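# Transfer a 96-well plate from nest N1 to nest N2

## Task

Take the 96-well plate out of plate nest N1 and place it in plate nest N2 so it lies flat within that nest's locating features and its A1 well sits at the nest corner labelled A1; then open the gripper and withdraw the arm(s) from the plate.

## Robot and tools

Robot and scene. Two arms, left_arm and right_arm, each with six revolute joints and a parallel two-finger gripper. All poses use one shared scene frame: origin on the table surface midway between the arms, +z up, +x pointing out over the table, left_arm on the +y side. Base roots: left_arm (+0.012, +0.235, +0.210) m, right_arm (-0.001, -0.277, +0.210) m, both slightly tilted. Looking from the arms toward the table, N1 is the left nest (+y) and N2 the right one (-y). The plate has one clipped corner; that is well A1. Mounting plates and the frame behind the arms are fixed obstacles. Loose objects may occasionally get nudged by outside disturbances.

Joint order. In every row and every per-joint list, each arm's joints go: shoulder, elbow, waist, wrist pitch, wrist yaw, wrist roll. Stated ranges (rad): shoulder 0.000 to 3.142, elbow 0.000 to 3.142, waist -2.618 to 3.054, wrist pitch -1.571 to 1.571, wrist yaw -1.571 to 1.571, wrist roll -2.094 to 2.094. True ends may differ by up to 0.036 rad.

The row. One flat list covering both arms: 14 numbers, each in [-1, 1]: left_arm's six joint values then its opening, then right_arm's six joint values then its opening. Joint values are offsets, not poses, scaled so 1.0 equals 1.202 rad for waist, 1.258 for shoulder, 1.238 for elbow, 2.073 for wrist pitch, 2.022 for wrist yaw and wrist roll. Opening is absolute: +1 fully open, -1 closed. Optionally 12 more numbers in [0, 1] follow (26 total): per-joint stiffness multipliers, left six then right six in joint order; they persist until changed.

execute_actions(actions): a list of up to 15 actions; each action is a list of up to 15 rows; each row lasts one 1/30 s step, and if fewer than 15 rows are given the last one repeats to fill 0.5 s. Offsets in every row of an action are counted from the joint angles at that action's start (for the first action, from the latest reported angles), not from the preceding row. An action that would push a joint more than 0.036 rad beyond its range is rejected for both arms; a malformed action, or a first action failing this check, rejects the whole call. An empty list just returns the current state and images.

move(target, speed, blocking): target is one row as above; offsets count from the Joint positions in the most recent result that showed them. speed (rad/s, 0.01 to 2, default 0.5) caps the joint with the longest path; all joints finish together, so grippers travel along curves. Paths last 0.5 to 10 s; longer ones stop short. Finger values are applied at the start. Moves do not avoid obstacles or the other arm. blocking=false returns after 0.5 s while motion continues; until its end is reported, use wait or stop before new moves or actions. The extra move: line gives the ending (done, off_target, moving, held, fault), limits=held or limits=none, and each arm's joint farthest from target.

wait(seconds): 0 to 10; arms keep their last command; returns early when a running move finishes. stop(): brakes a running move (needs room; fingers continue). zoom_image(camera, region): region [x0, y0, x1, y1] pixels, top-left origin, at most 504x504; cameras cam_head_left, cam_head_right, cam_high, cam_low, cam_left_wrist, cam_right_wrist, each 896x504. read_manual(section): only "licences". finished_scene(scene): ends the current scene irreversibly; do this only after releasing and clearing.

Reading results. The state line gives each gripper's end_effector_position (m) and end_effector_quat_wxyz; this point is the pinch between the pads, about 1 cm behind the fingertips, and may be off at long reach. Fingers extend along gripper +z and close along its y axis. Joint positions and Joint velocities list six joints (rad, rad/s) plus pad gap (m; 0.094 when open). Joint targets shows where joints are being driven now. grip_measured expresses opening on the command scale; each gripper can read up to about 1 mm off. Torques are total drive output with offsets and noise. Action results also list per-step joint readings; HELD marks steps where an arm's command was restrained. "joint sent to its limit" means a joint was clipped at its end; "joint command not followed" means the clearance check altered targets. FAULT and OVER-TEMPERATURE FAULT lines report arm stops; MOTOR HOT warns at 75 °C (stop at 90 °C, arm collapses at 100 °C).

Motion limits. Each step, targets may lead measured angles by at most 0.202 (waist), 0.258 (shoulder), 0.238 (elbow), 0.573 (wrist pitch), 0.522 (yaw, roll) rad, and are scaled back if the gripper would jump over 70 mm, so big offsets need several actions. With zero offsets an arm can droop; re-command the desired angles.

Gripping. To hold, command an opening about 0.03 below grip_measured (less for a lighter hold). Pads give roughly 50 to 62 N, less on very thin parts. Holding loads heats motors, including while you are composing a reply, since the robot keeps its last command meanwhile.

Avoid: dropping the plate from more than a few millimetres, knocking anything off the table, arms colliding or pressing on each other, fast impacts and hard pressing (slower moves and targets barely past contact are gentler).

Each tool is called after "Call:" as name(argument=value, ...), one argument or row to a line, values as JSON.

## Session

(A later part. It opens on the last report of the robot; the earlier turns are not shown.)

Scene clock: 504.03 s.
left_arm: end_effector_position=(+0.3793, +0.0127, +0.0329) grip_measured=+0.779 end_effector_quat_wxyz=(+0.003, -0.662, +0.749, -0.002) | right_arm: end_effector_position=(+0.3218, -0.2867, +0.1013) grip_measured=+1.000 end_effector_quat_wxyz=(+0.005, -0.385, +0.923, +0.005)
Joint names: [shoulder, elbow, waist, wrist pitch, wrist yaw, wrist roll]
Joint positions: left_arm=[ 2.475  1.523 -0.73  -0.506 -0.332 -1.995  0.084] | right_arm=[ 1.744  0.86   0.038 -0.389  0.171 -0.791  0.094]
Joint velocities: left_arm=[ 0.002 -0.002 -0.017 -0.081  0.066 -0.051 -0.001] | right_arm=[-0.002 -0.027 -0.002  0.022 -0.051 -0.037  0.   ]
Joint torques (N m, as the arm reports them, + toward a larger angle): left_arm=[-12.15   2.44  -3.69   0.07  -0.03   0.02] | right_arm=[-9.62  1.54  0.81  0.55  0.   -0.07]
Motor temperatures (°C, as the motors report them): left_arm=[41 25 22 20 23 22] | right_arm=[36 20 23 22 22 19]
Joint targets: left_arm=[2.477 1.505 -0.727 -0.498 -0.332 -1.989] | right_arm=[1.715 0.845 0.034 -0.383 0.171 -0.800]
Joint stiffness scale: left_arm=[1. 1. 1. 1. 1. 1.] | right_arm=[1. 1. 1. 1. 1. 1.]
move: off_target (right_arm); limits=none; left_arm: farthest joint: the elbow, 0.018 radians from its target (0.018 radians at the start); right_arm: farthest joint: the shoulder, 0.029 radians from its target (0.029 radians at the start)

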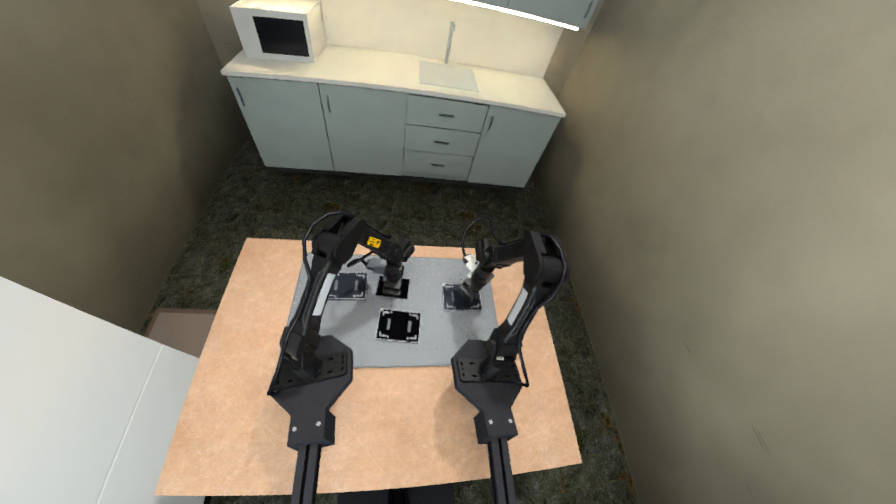

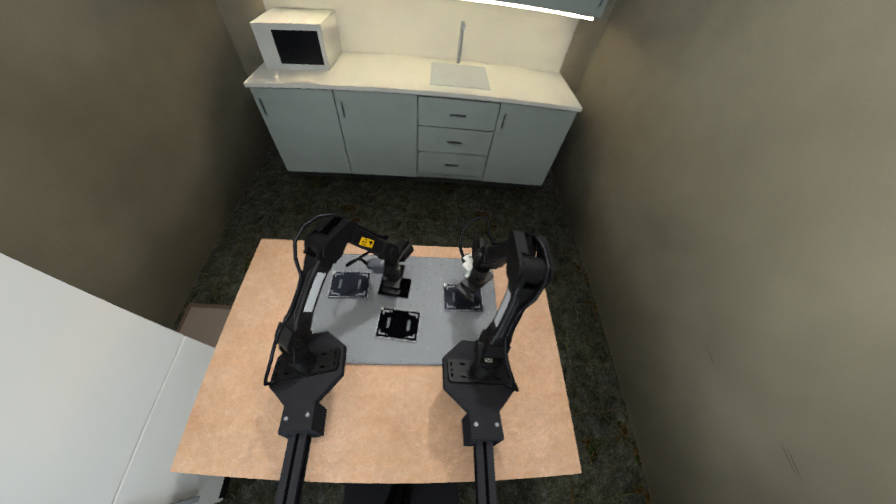

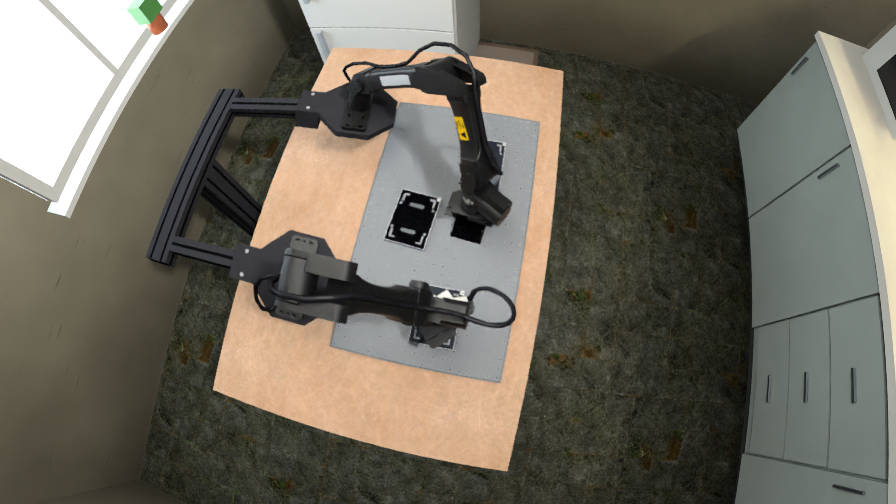

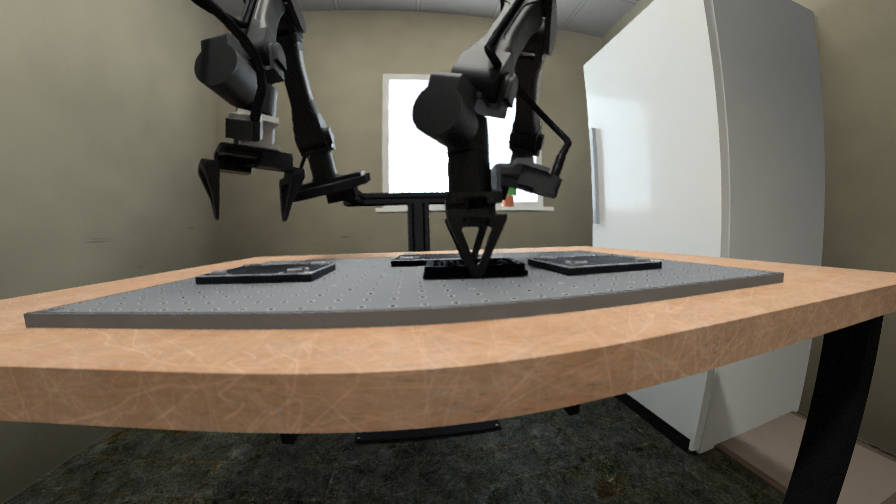

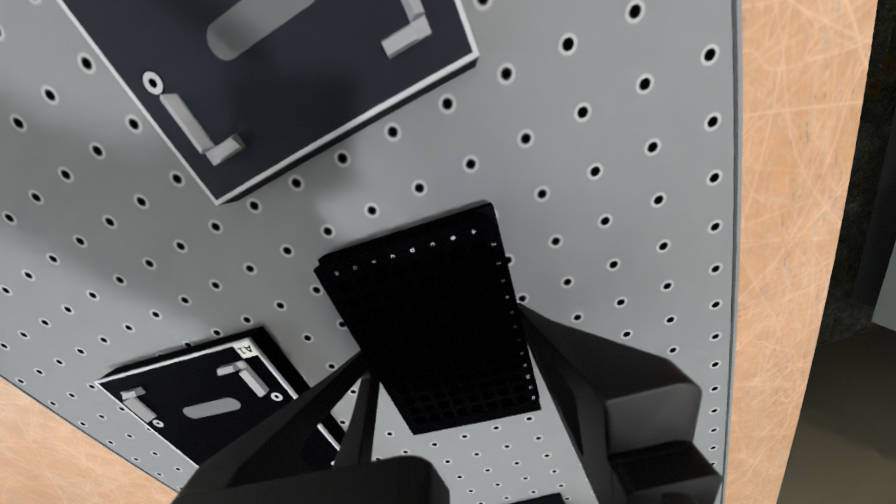

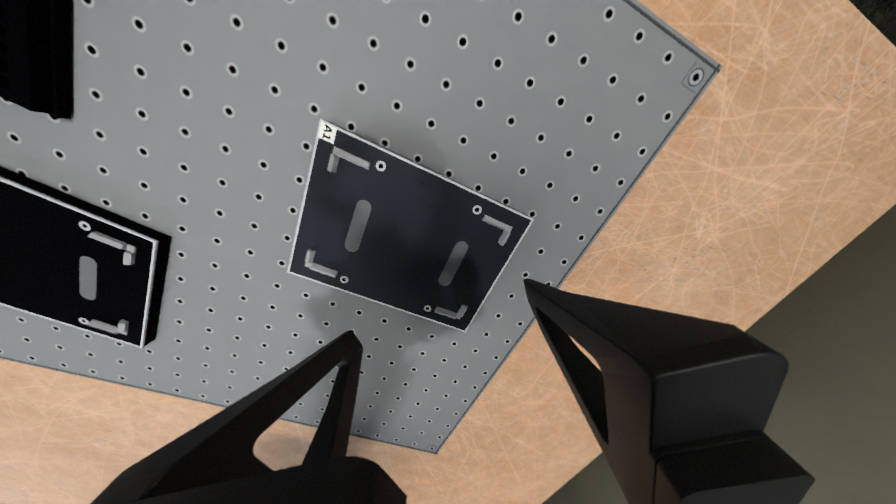

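Call:
move(
  target=[0.0103,-0.0145,0.0053,0.0095,0,0.0045,0.745, -0.023,-0.012,-0.003,0.003,0,-0.005,1],
  speed=0.02,
)

Scene clock: 514.10 s.
left_arm: end_effector_position=(+0.3818, +0.0112, +0.0329) grip_measured=+0.779 end_effector_quat_wxyz=(+0.005, -0.663, +0.749, -0.007) | right_arm: end_effector_position=(+0.3218, -0.2867, +0.1013) grip_measured=+1.000 end_effector_quat_wxyz=(+0.005, -0.385, +0.923, +0.005)
Joint names: [shoulder, elbow, waist, wrist pitch, wrist yaw, wrist roll]
Joint positions: left_arm=[ 2.475  1.523 -0.73  -0.494 -0.332 -1.992  0.084] | right_arm=[ 1.744  0.86   0.038 -0.389  0.171 -0.793  0.094]
Joint velocities: left_arm=[-0.002 -0.012 -0.007  0.007  0.051 -0.007 -0.   ] | right_arm=[-0.002 -0.012 -0.012 -0.022 -0.007 -0.037  0.   ]
Joint torques (N m, as the arm reports them, + toward a larger angle): left_arm=[-11.34   2.45  -3.36   0.08  -0.03   0.03] | right_arm=[-9.62  1.5   0.83  0.55 -0.01 -0.06]
Motor temperatures (°C, as the motors report them): left_arm=[41 24 22 20 22 22] | right_arm=[36 20 23 22 22 19]
Joint targets: left_arm=[2.488 1.505 -0.723 -0.486 -0.332 -1.986] | right_arm=[1.715 0.845 0.034 -0.383 0.171 -0.802]
Joint stiffness scale: left_arm=[1. 1. 1. 1. 1. 1.] | right_arm=[1. 1. 1. 1. 1. 1.]
move: off_target (right_arm); limits=none; left_arm: farthest joint: the elbow, 0.018 radians from its target (0.018 radians at the start); right_arm: farthest joint: the shoulder, 0.029 radians from its target (0.029 radians at the start)

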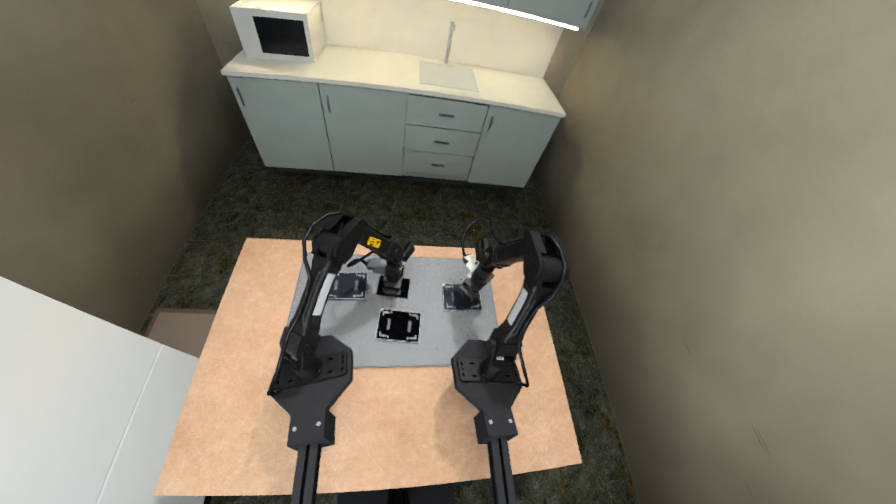

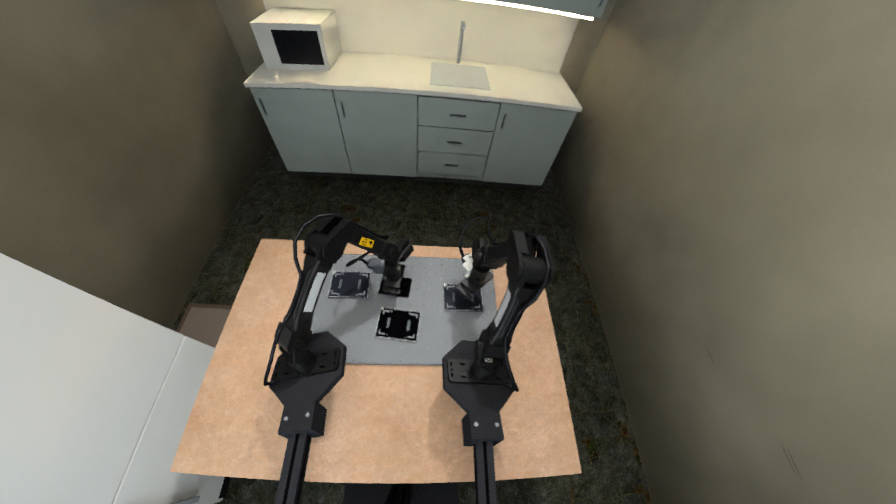

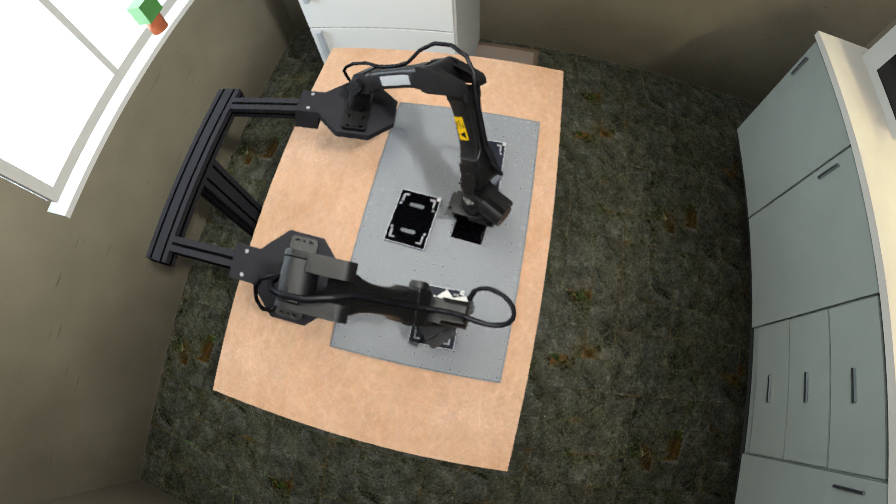

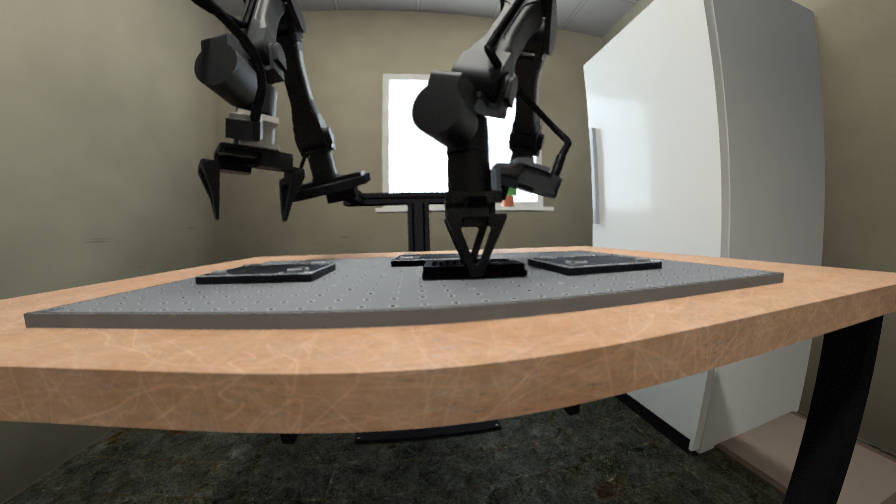

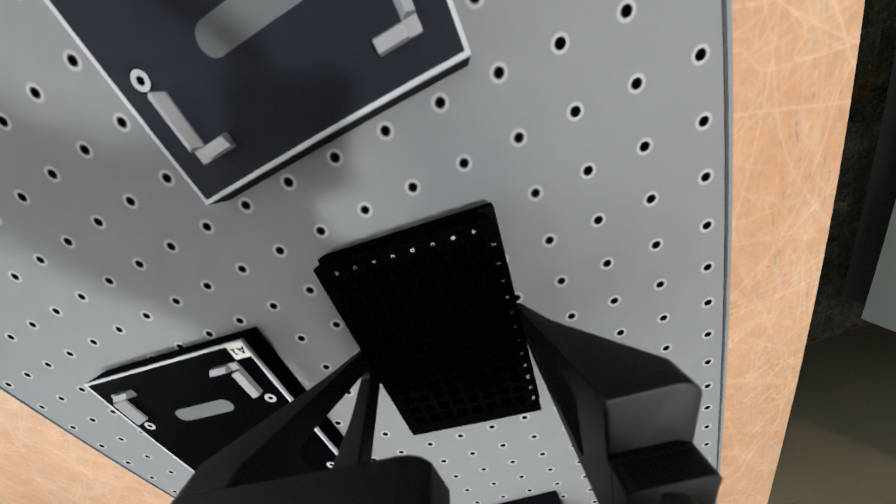

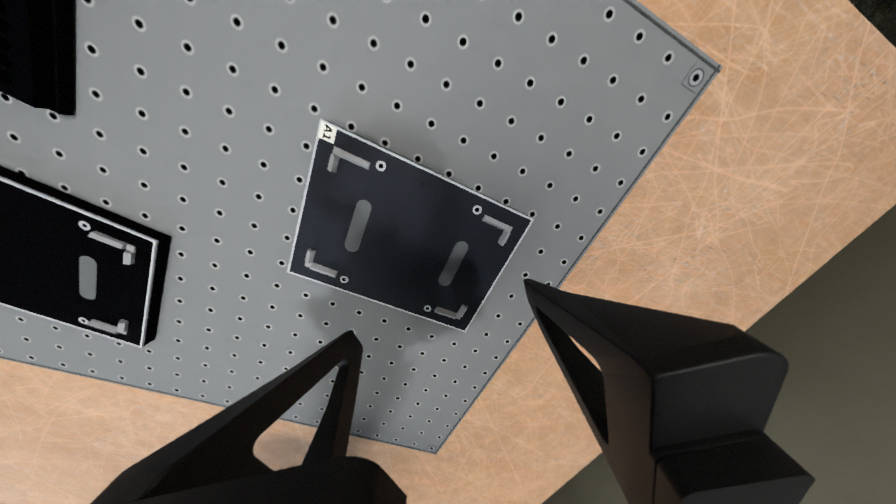

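Call:
zoom_image(
  camera="cam_low",
  region=[400, 240, 540, 295],
)

Call:
zoom_image(
  camera="cam_right_wrist",
  region=[0, 0, 200, 140],
)

Region (400, 240, 540, 295) of cam_low's 896x504 image, scaled by 3.600, with more detail than that image has; it fills the top 198 rows of this view, and the rest is white.

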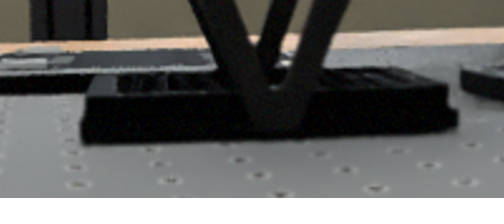

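Region (0, 0, 200, 140) of cam_right_wrist's 896x504 image, scaled by 2.520, with more detail than that image has; it fills the top 353 rows of this view, and the rest is white.

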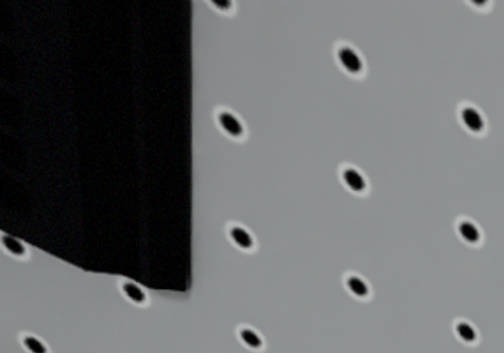

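Call:
execute_actions(
  actions=[
    [[0,-0.0145,0.003,0,0,0.003,0.77, -0.023,-0.012,-0.003,0.003,0,-0.005,1],[0,-0.0145,0.003,0,0,0.003,0.79, -0.023,-0.012,-0.003,0.003,0,-0.005,1],[0,-0.0145,0.003,0,0,0.003,0.81, -0.023,-0.012,-0.003,0.003,0,-0.005,1],[0,-0.0145,0.003,0,0,0.003,0.84, -0.023,-0.012,-0.003,0.003,0,-0.005,1],[0,-0.0145,0.003,0,0,0.003,0.88, -0.023,-0.012,-0.003,0.003,0,-0.005,1],[0,-0.0145,0.003,0,0,0.003,0.92, -0.023,-0.012,-0.003,0.003,0,-0.005,1],[0,-0.0145,0.003,0,0,0.003,1, -0.023,-0.012,-0.003,0.003,0,-0.005,1]],
  ],
)

Scene clock: 530.83 s.
left_arm: end_effector_position=(+0.3819, +0.0112, +0.0329) grip_measured=+1.000 end_effector_quat_wxyz=(+0.005, -0.662, +0.749, -0.007) | right_arm: end_effector_position=(+0.3218, -0.2867, +0.1013) grip_measured=+1.000 end_effector_quat_wxyz=(+0.005, -0.386, +0.923, +0.005)
Joint names: [shoulder, elbow, waist, wrist pitch, wrist yaw, wrist roll]
Joint positions: left_arm=[ 2.475  1.523 -0.73  -0.493 -0.332 -1.992  0.094] | right_arm=[ 1.744  0.86   0.038 -0.389  0.171 -0.794  0.094]
Joint velocities: left_arm=[-0.017  0.002 -0.007 -0.051 -0.022  0.037  0.   ] | right_arm=[ 0.017  0.012 -0.007 -0.007  0.066 -0.007  0.   ]
Joint torques (N m, as the arm reports them, + toward a larger angle): left_arm=[-12.38   2.44  -3.59   0.02  -0.03   0.01] | right_arm=[-9.64  1.49  0.78  0.56 -0.02 -0.07]
Motor temperatures (°C, as the motors report them): left_arm=[41 24 22 20 22 22] | right_arm=[36 20 23 22 22 19]
Joint targets: left_arm=[2.475 1.505 -0.726 -0.494 -0.332 -1.986] | right_arm=[1.715 0.845 0.034 -0.383 0.171 -0.803]
Joint stiffness scale: left_arm=[1. 1. 1. 1. 1. 1.] | right_arm=[1. 1. 1. 1. 1. 1.]
Step readings (joint positions):
0: left_arm=[2.475 1.523 -0.730 -0.493 -0.332 -1.992] | right_arm=[1.744 0.860 0.038 -0.389 0.171 -0.793]
1: left_arm=[2.475 1.523 -0.730 -0.493 -0.332 -1.992] | right_arm=[1.744 0.860 0.038 -0.389 0.171 -0.793]
2: left_arm=[2.475 1.523 -0.730 -0.493 -0.332 -1.992] | right_arm=[1.744 0.860 0.038 -0.389 0.171 -0.793]
4: left_arm=[2.475 1.523 -0.730 -0.493 -0.332 -1.992] | right_arm=[1.744 0.860 0.038 -0.389 0.171 -0.793]
8: left_arm=[2.475 1.523 -0.730 -0.493 -0.332 -1.992] | right_arm=[1.744 0.860 0.038 -0.389 0.171 -0.794]
15: Joint positions above

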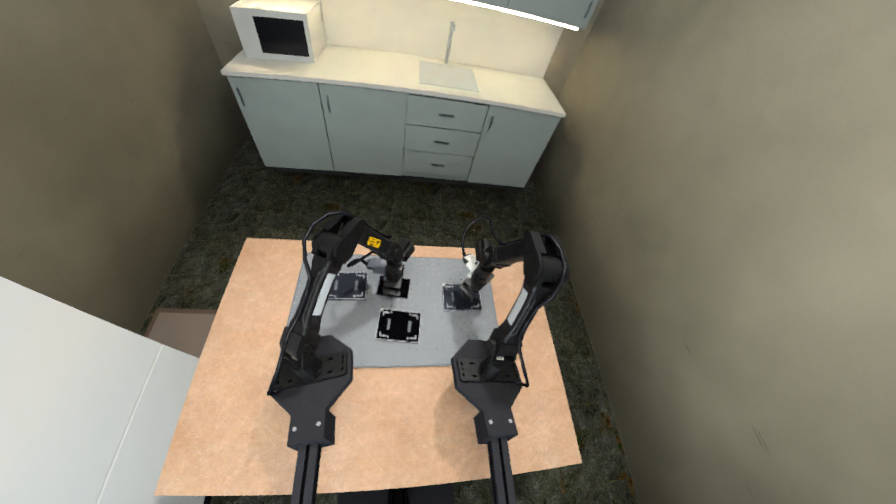

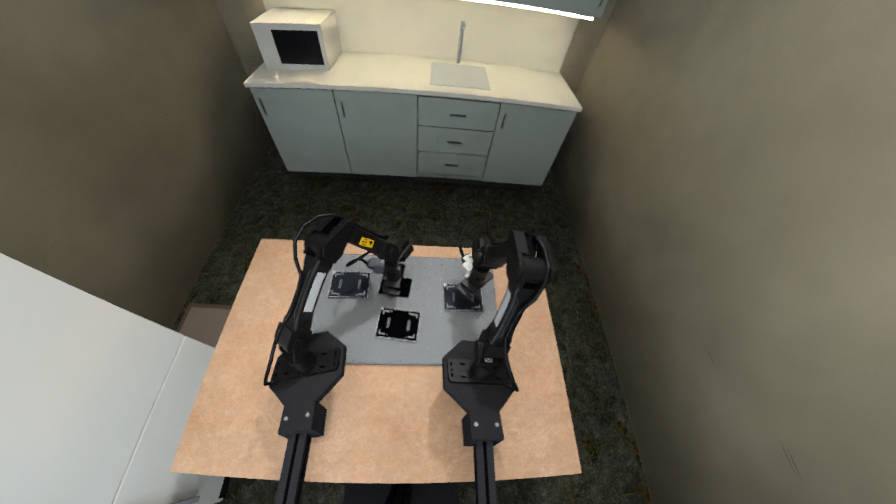

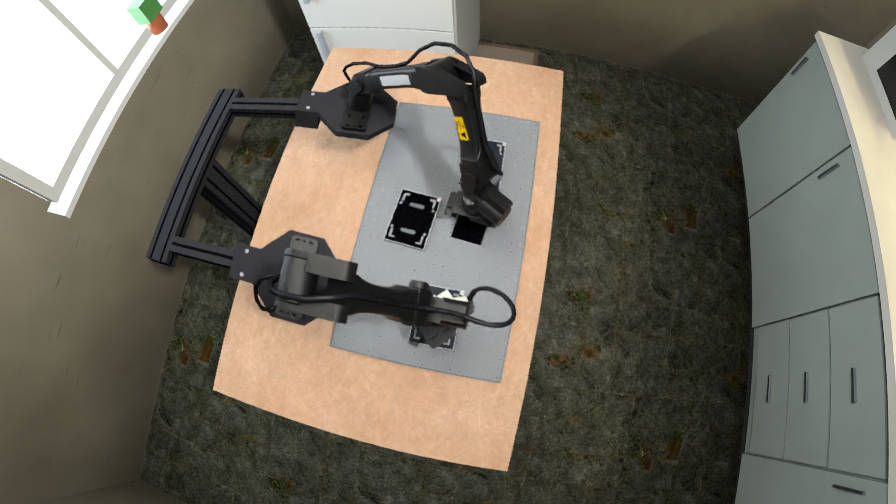

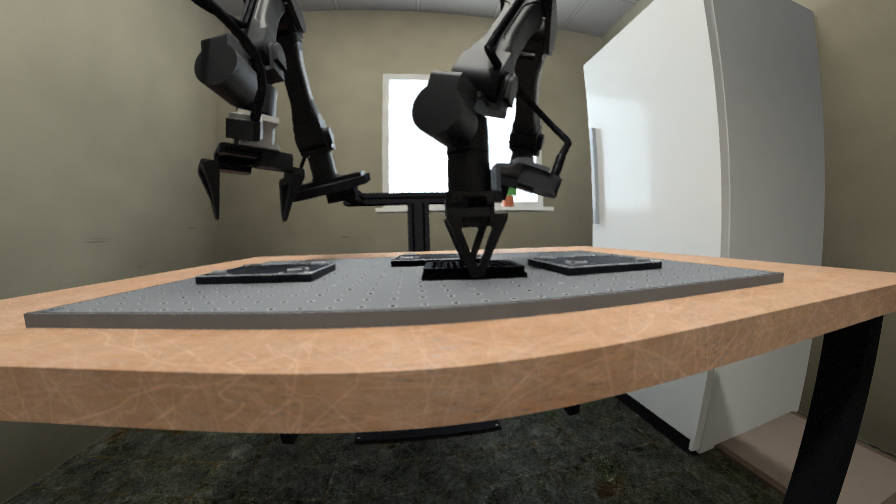

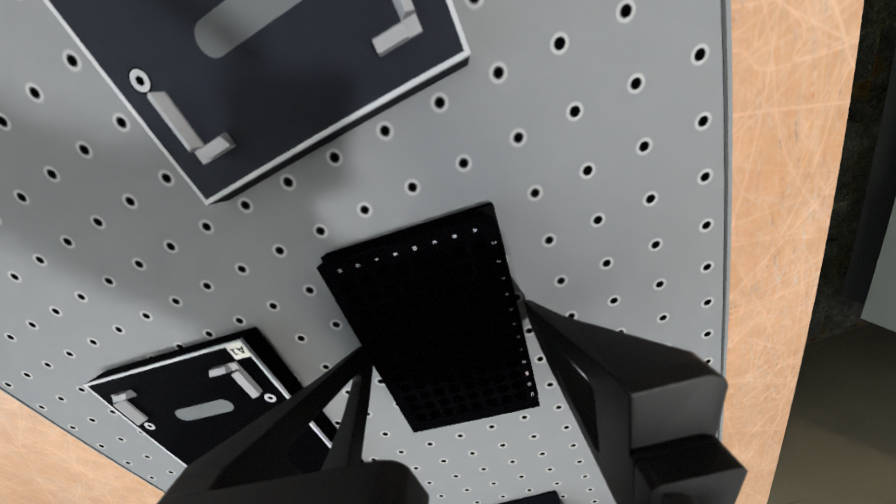

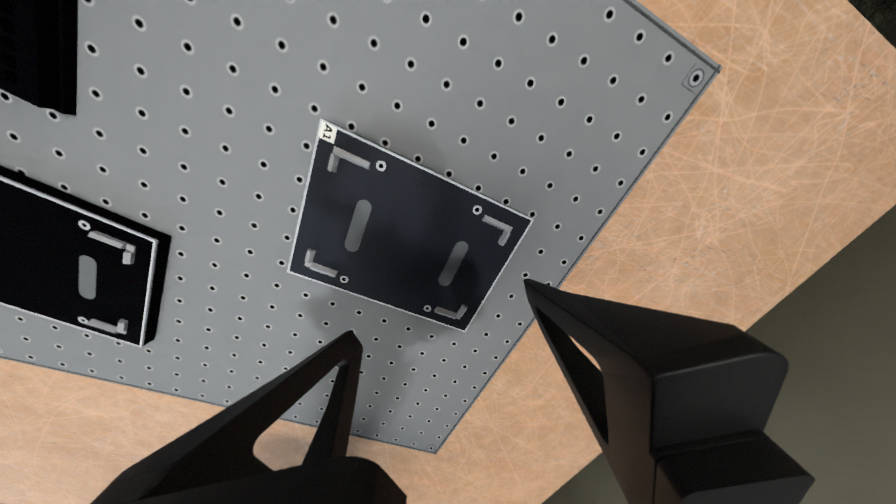

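Call:
execute_actions(
  actions=[],
)

Scene clock: 554.60 s.
left_arm: end_effector_position=(+0.3819, +0.0112, +0.0329) grip_measured=+1.000 end_effector_quat_wxyz=(+0.005, -0.662, +0.749, -0.007) | right_arm: end_effector_position=(+0.3218, -0.2867, +0.1013) grip_measured=+1.000 end_effector_quat_wxyz=(+0.005, -0.386, +0.923, +0.005)
Joint names: [shoulder, elbow, waist, wrist pitch, wrist yaw, wrist roll]
Joint positions: left_arm=[ 2.475  1.523 -0.73  -0.493 -0.332 -1.992  0.094] | right_arm=[ 1.744  0.86   0.038 -0.389  0.171 -0.794  0.094]
Joint velocities: left_arm=[ 0.017  0.007 -0.002 -0.037 -0.037 -0.037  0.   ] | right_arm=[ 0.002  0.007 -0.002  0.007 -0.022 -0.022  0.   ]
Joint torques (N m, as the arm reports them, + toward a larger angle): left_arm=[-12.39   2.45  -3.58   0.02  -0.02   0.01] | right_arm=[-9.57  1.52  0.8   0.55 -0.01 -0.07]
Motor temperatures (°C, as the motors report them): left_arm=[42 23 22 20 22 22] | right_arm=[36 20 23 22 22 19]
Joint targets: left_arm=[2.475 1.505 -0.726 -0.494 -0.332 -1.986] | right_arm=[1.715 0.845 0.034 -0.383 0.171 -0.803]
Joint stiffness scale: left_arm=[1. 1. 1. 1. 1. 1.] | right_arm=[1. 1. 1. 1. 1. 1.]

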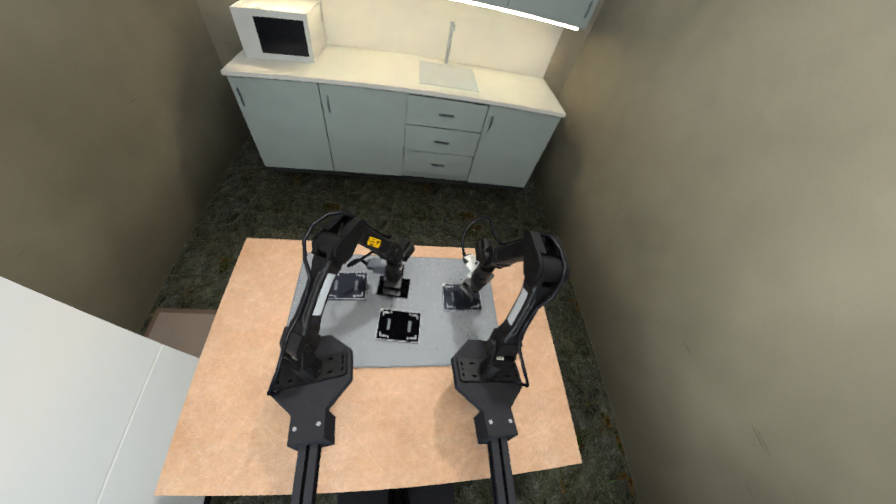

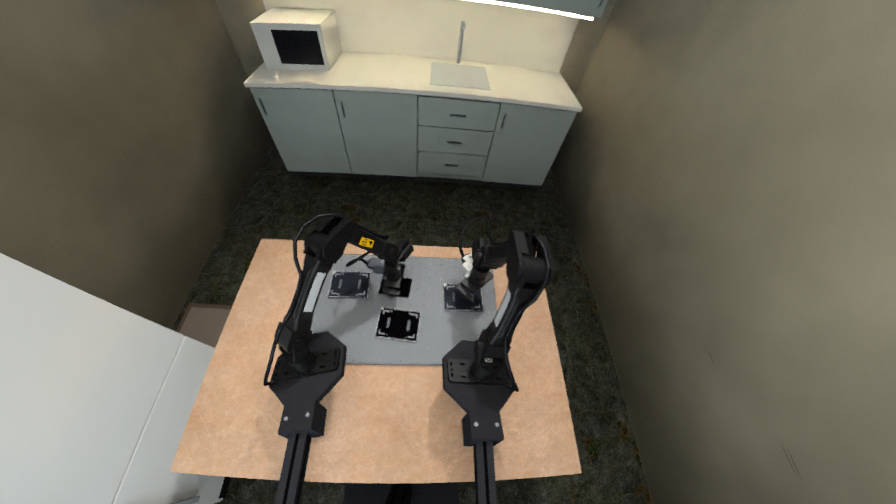

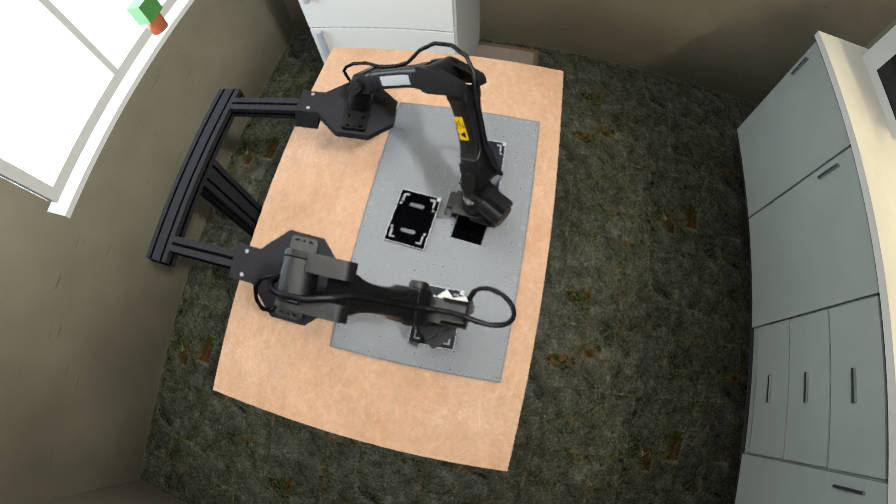

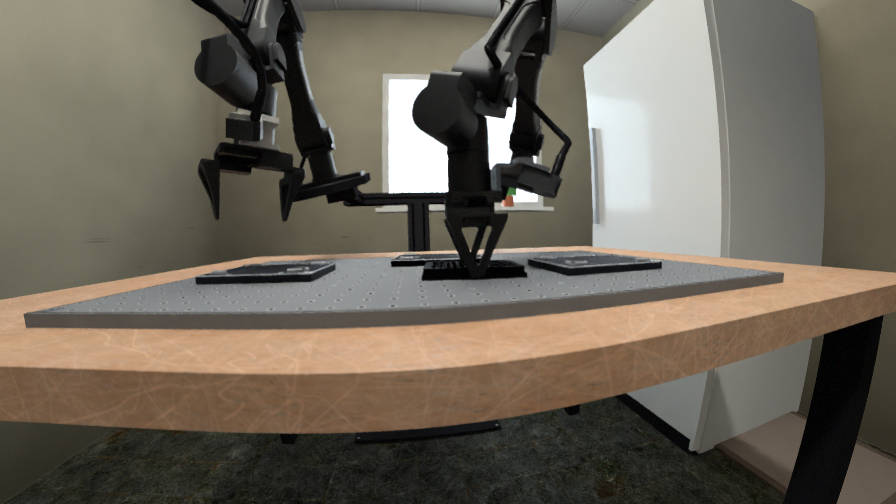

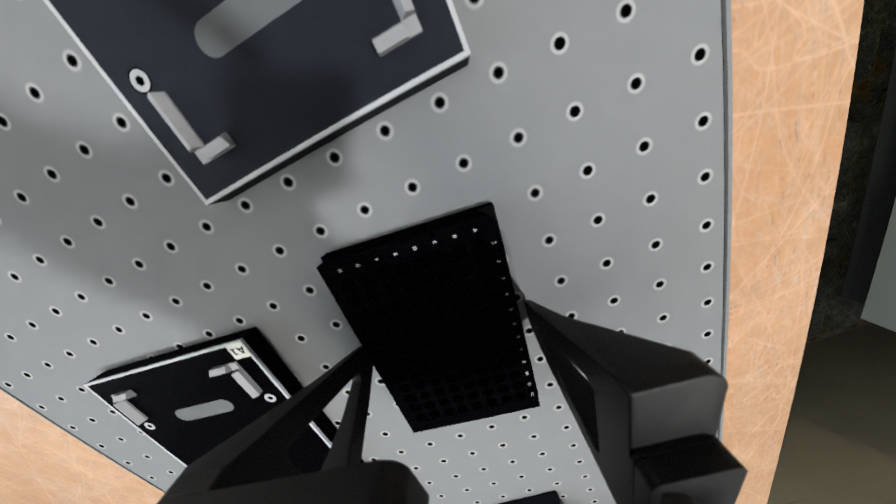

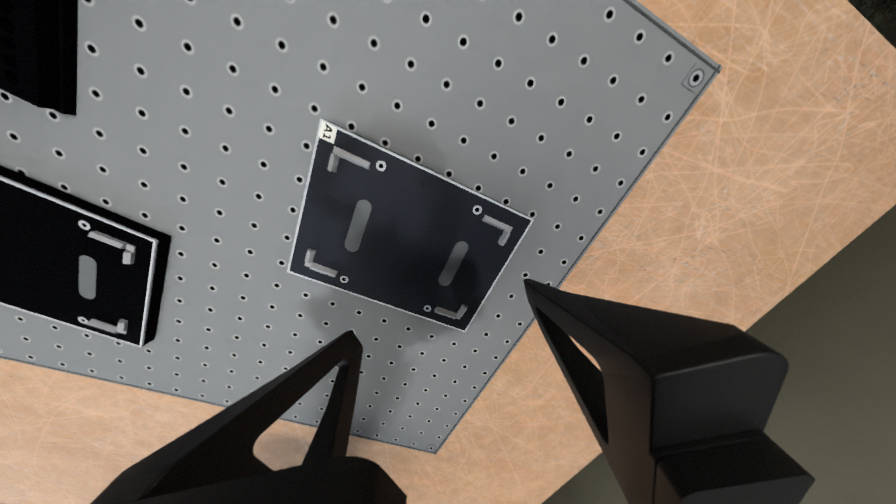

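Call:
move(
  target=[-0.135, 0.0, -0.052, -0.095, -0.004, -0.03, 1, -0.023, -0.012, -0.003, 0.003, 0, -0.005, 1],
  speed=0.3,
)

Call:
zoom_image(
  camera="cam_right_wrist",
  region=[270, 100, 560, 350],
)

Scene clock: 562.63 s.
left_arm: end_effector_position=(+0.3804, +0.0122, +0.0959) grip_measured=+1.000 end_effector_quat_wxyz=(+0.001, -0.664, +0.748, -0.003) | right_arm: end_effector_position=(+0.3218, -0.2867, +0.1013) grip_measured=+1.000 end_effector_quat_wxyz=(+0.005, -0.386, +0.922, +0.005)
Joint names: [shoulder, elbow, waist, wrist pitch, wrist yaw, wrist roll]
Joint positions: left_arm=[ 2.324  1.523 -0.775 -0.67  -0.332 -2.046  0.094] | right_arm=[ 1.744  0.86   0.038 -0.389  0.171 -0.795  0.094]
Joint velocities: left_arm=[-0.002 -0.002 -0.012 -0.022 -0.022  0.051  0.   ] | right_arm=[ 0.007 -0.017 -0.007  0.007 -0.037  0.007  0.   ]
Joint torques (N m, as the arm reports them, + toward a larger angle): left_arm=[-13.6    4.45  -5.12  -0.16  -0.11  -0.08] | right_arm=[-9.61  1.54  0.82  0.55 -0.01 -0.05]
Motor temperatures (°C, as the motors report them): left_arm=[43 23 22 20 22 22] | right_arm=[36 20 23 22 22 19]
Joint targets: left_arm=[2.305 1.523 -0.792 -0.690 -0.340 -2.052] | right_arm=[1.715 0.845 0.034 -0.383 0.171 -0.804]
Joint stiffness scale: left_arm=[1. 1. 1. 1. 1. 1.] | right_arm=[1. 1. 1. 1. 1. 1.]
move: off_target (right_arm); limits=none; left_arm: farthest joint: the wrist pitch, 0.020 radians from its target (0.197 radians at the start); right_arm: farthest joint: the shoulder, 0.029 radians from its target (0.029 radians at the start)

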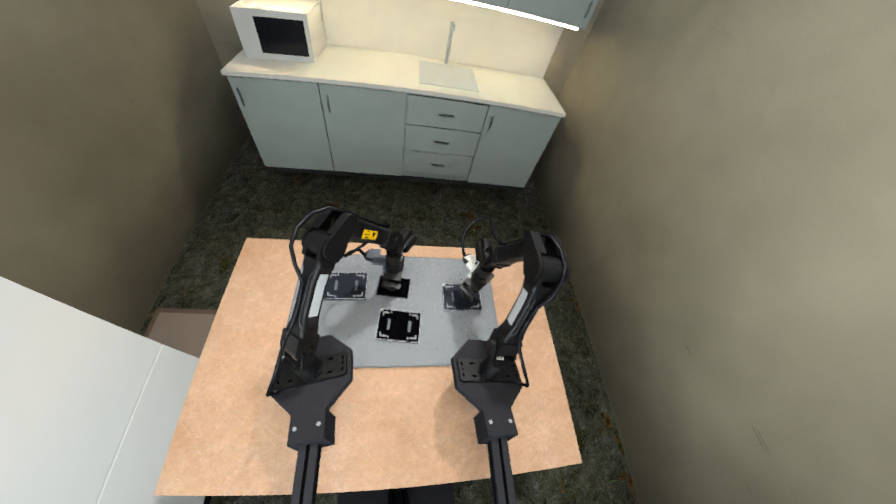

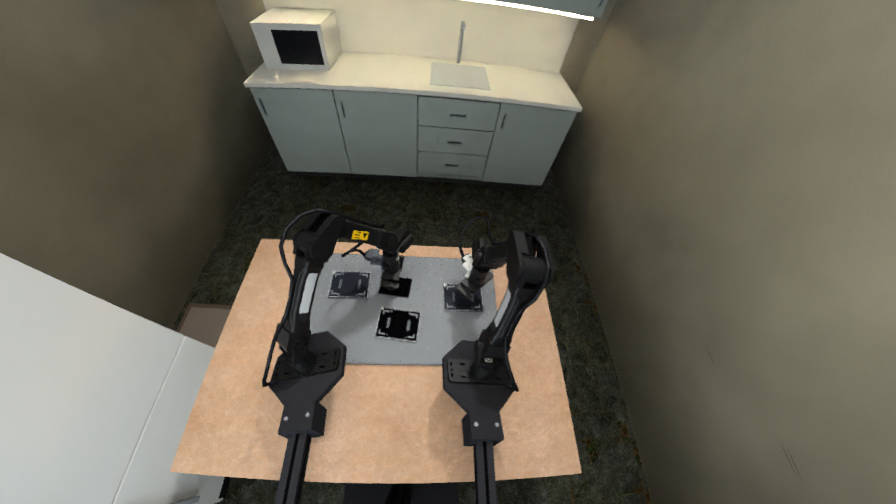

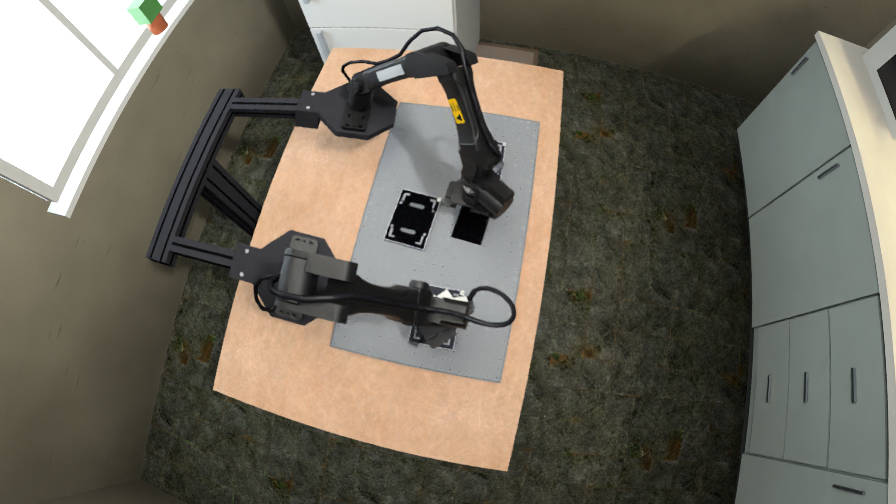

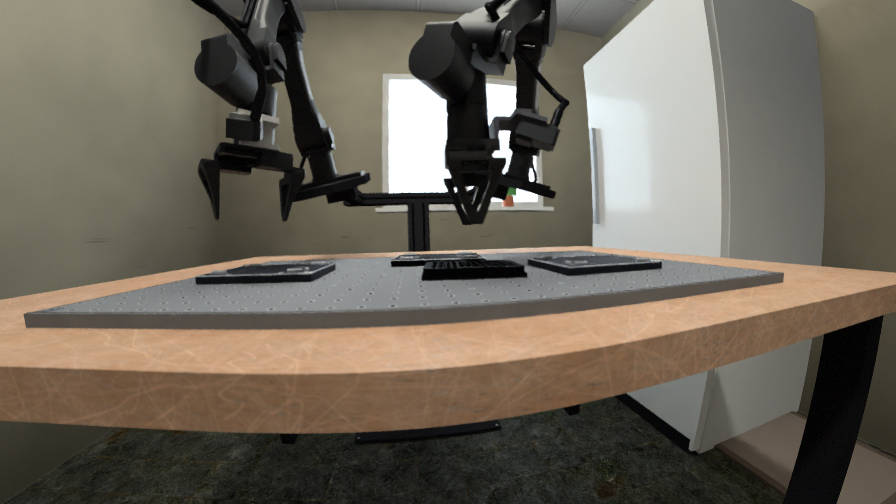

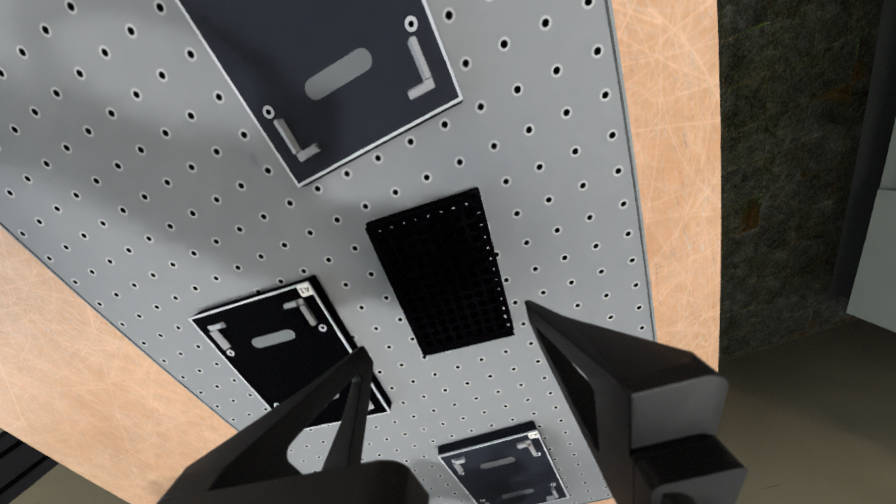

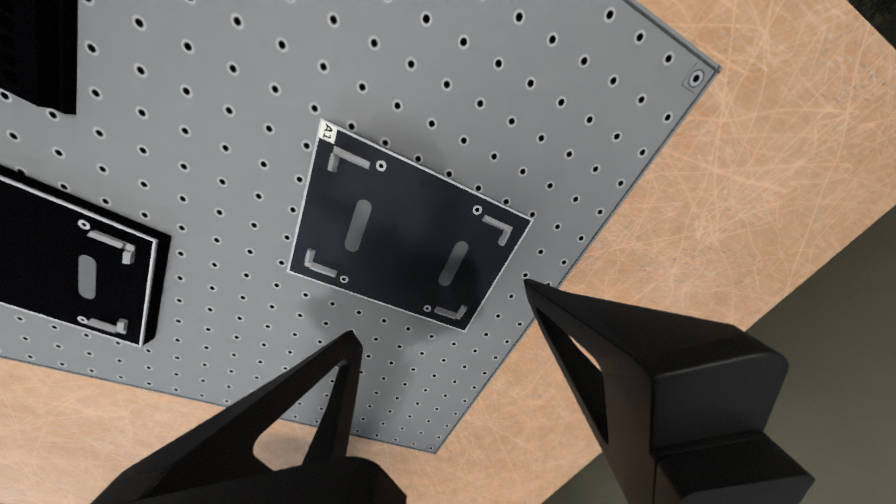

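Region (270, 100, 560, 350) of cam_right_wrist's 896x504 image, scaled by 1.738, with more detail than that image has; it fills the top 434 rows of this view, and the rest is white.

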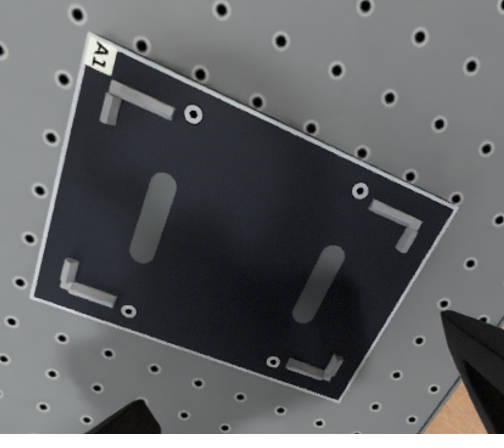

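Call:
zoom_image(
  camera="cam_left_wrist",
  region=[340, 170, 540, 370],
)

Region (340, 170, 540, 370) of cam_left_wrist's 896x504 image, scaled by 2.520, with more detail than that image has.

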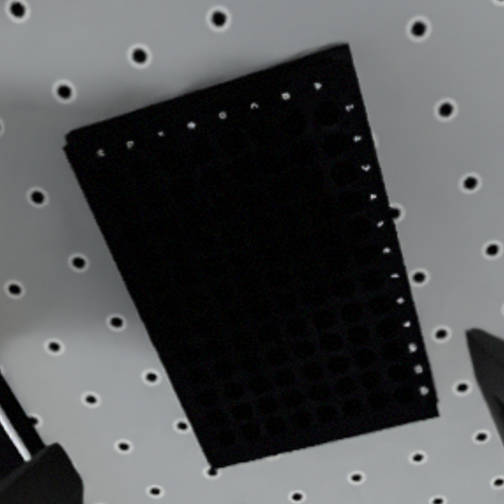

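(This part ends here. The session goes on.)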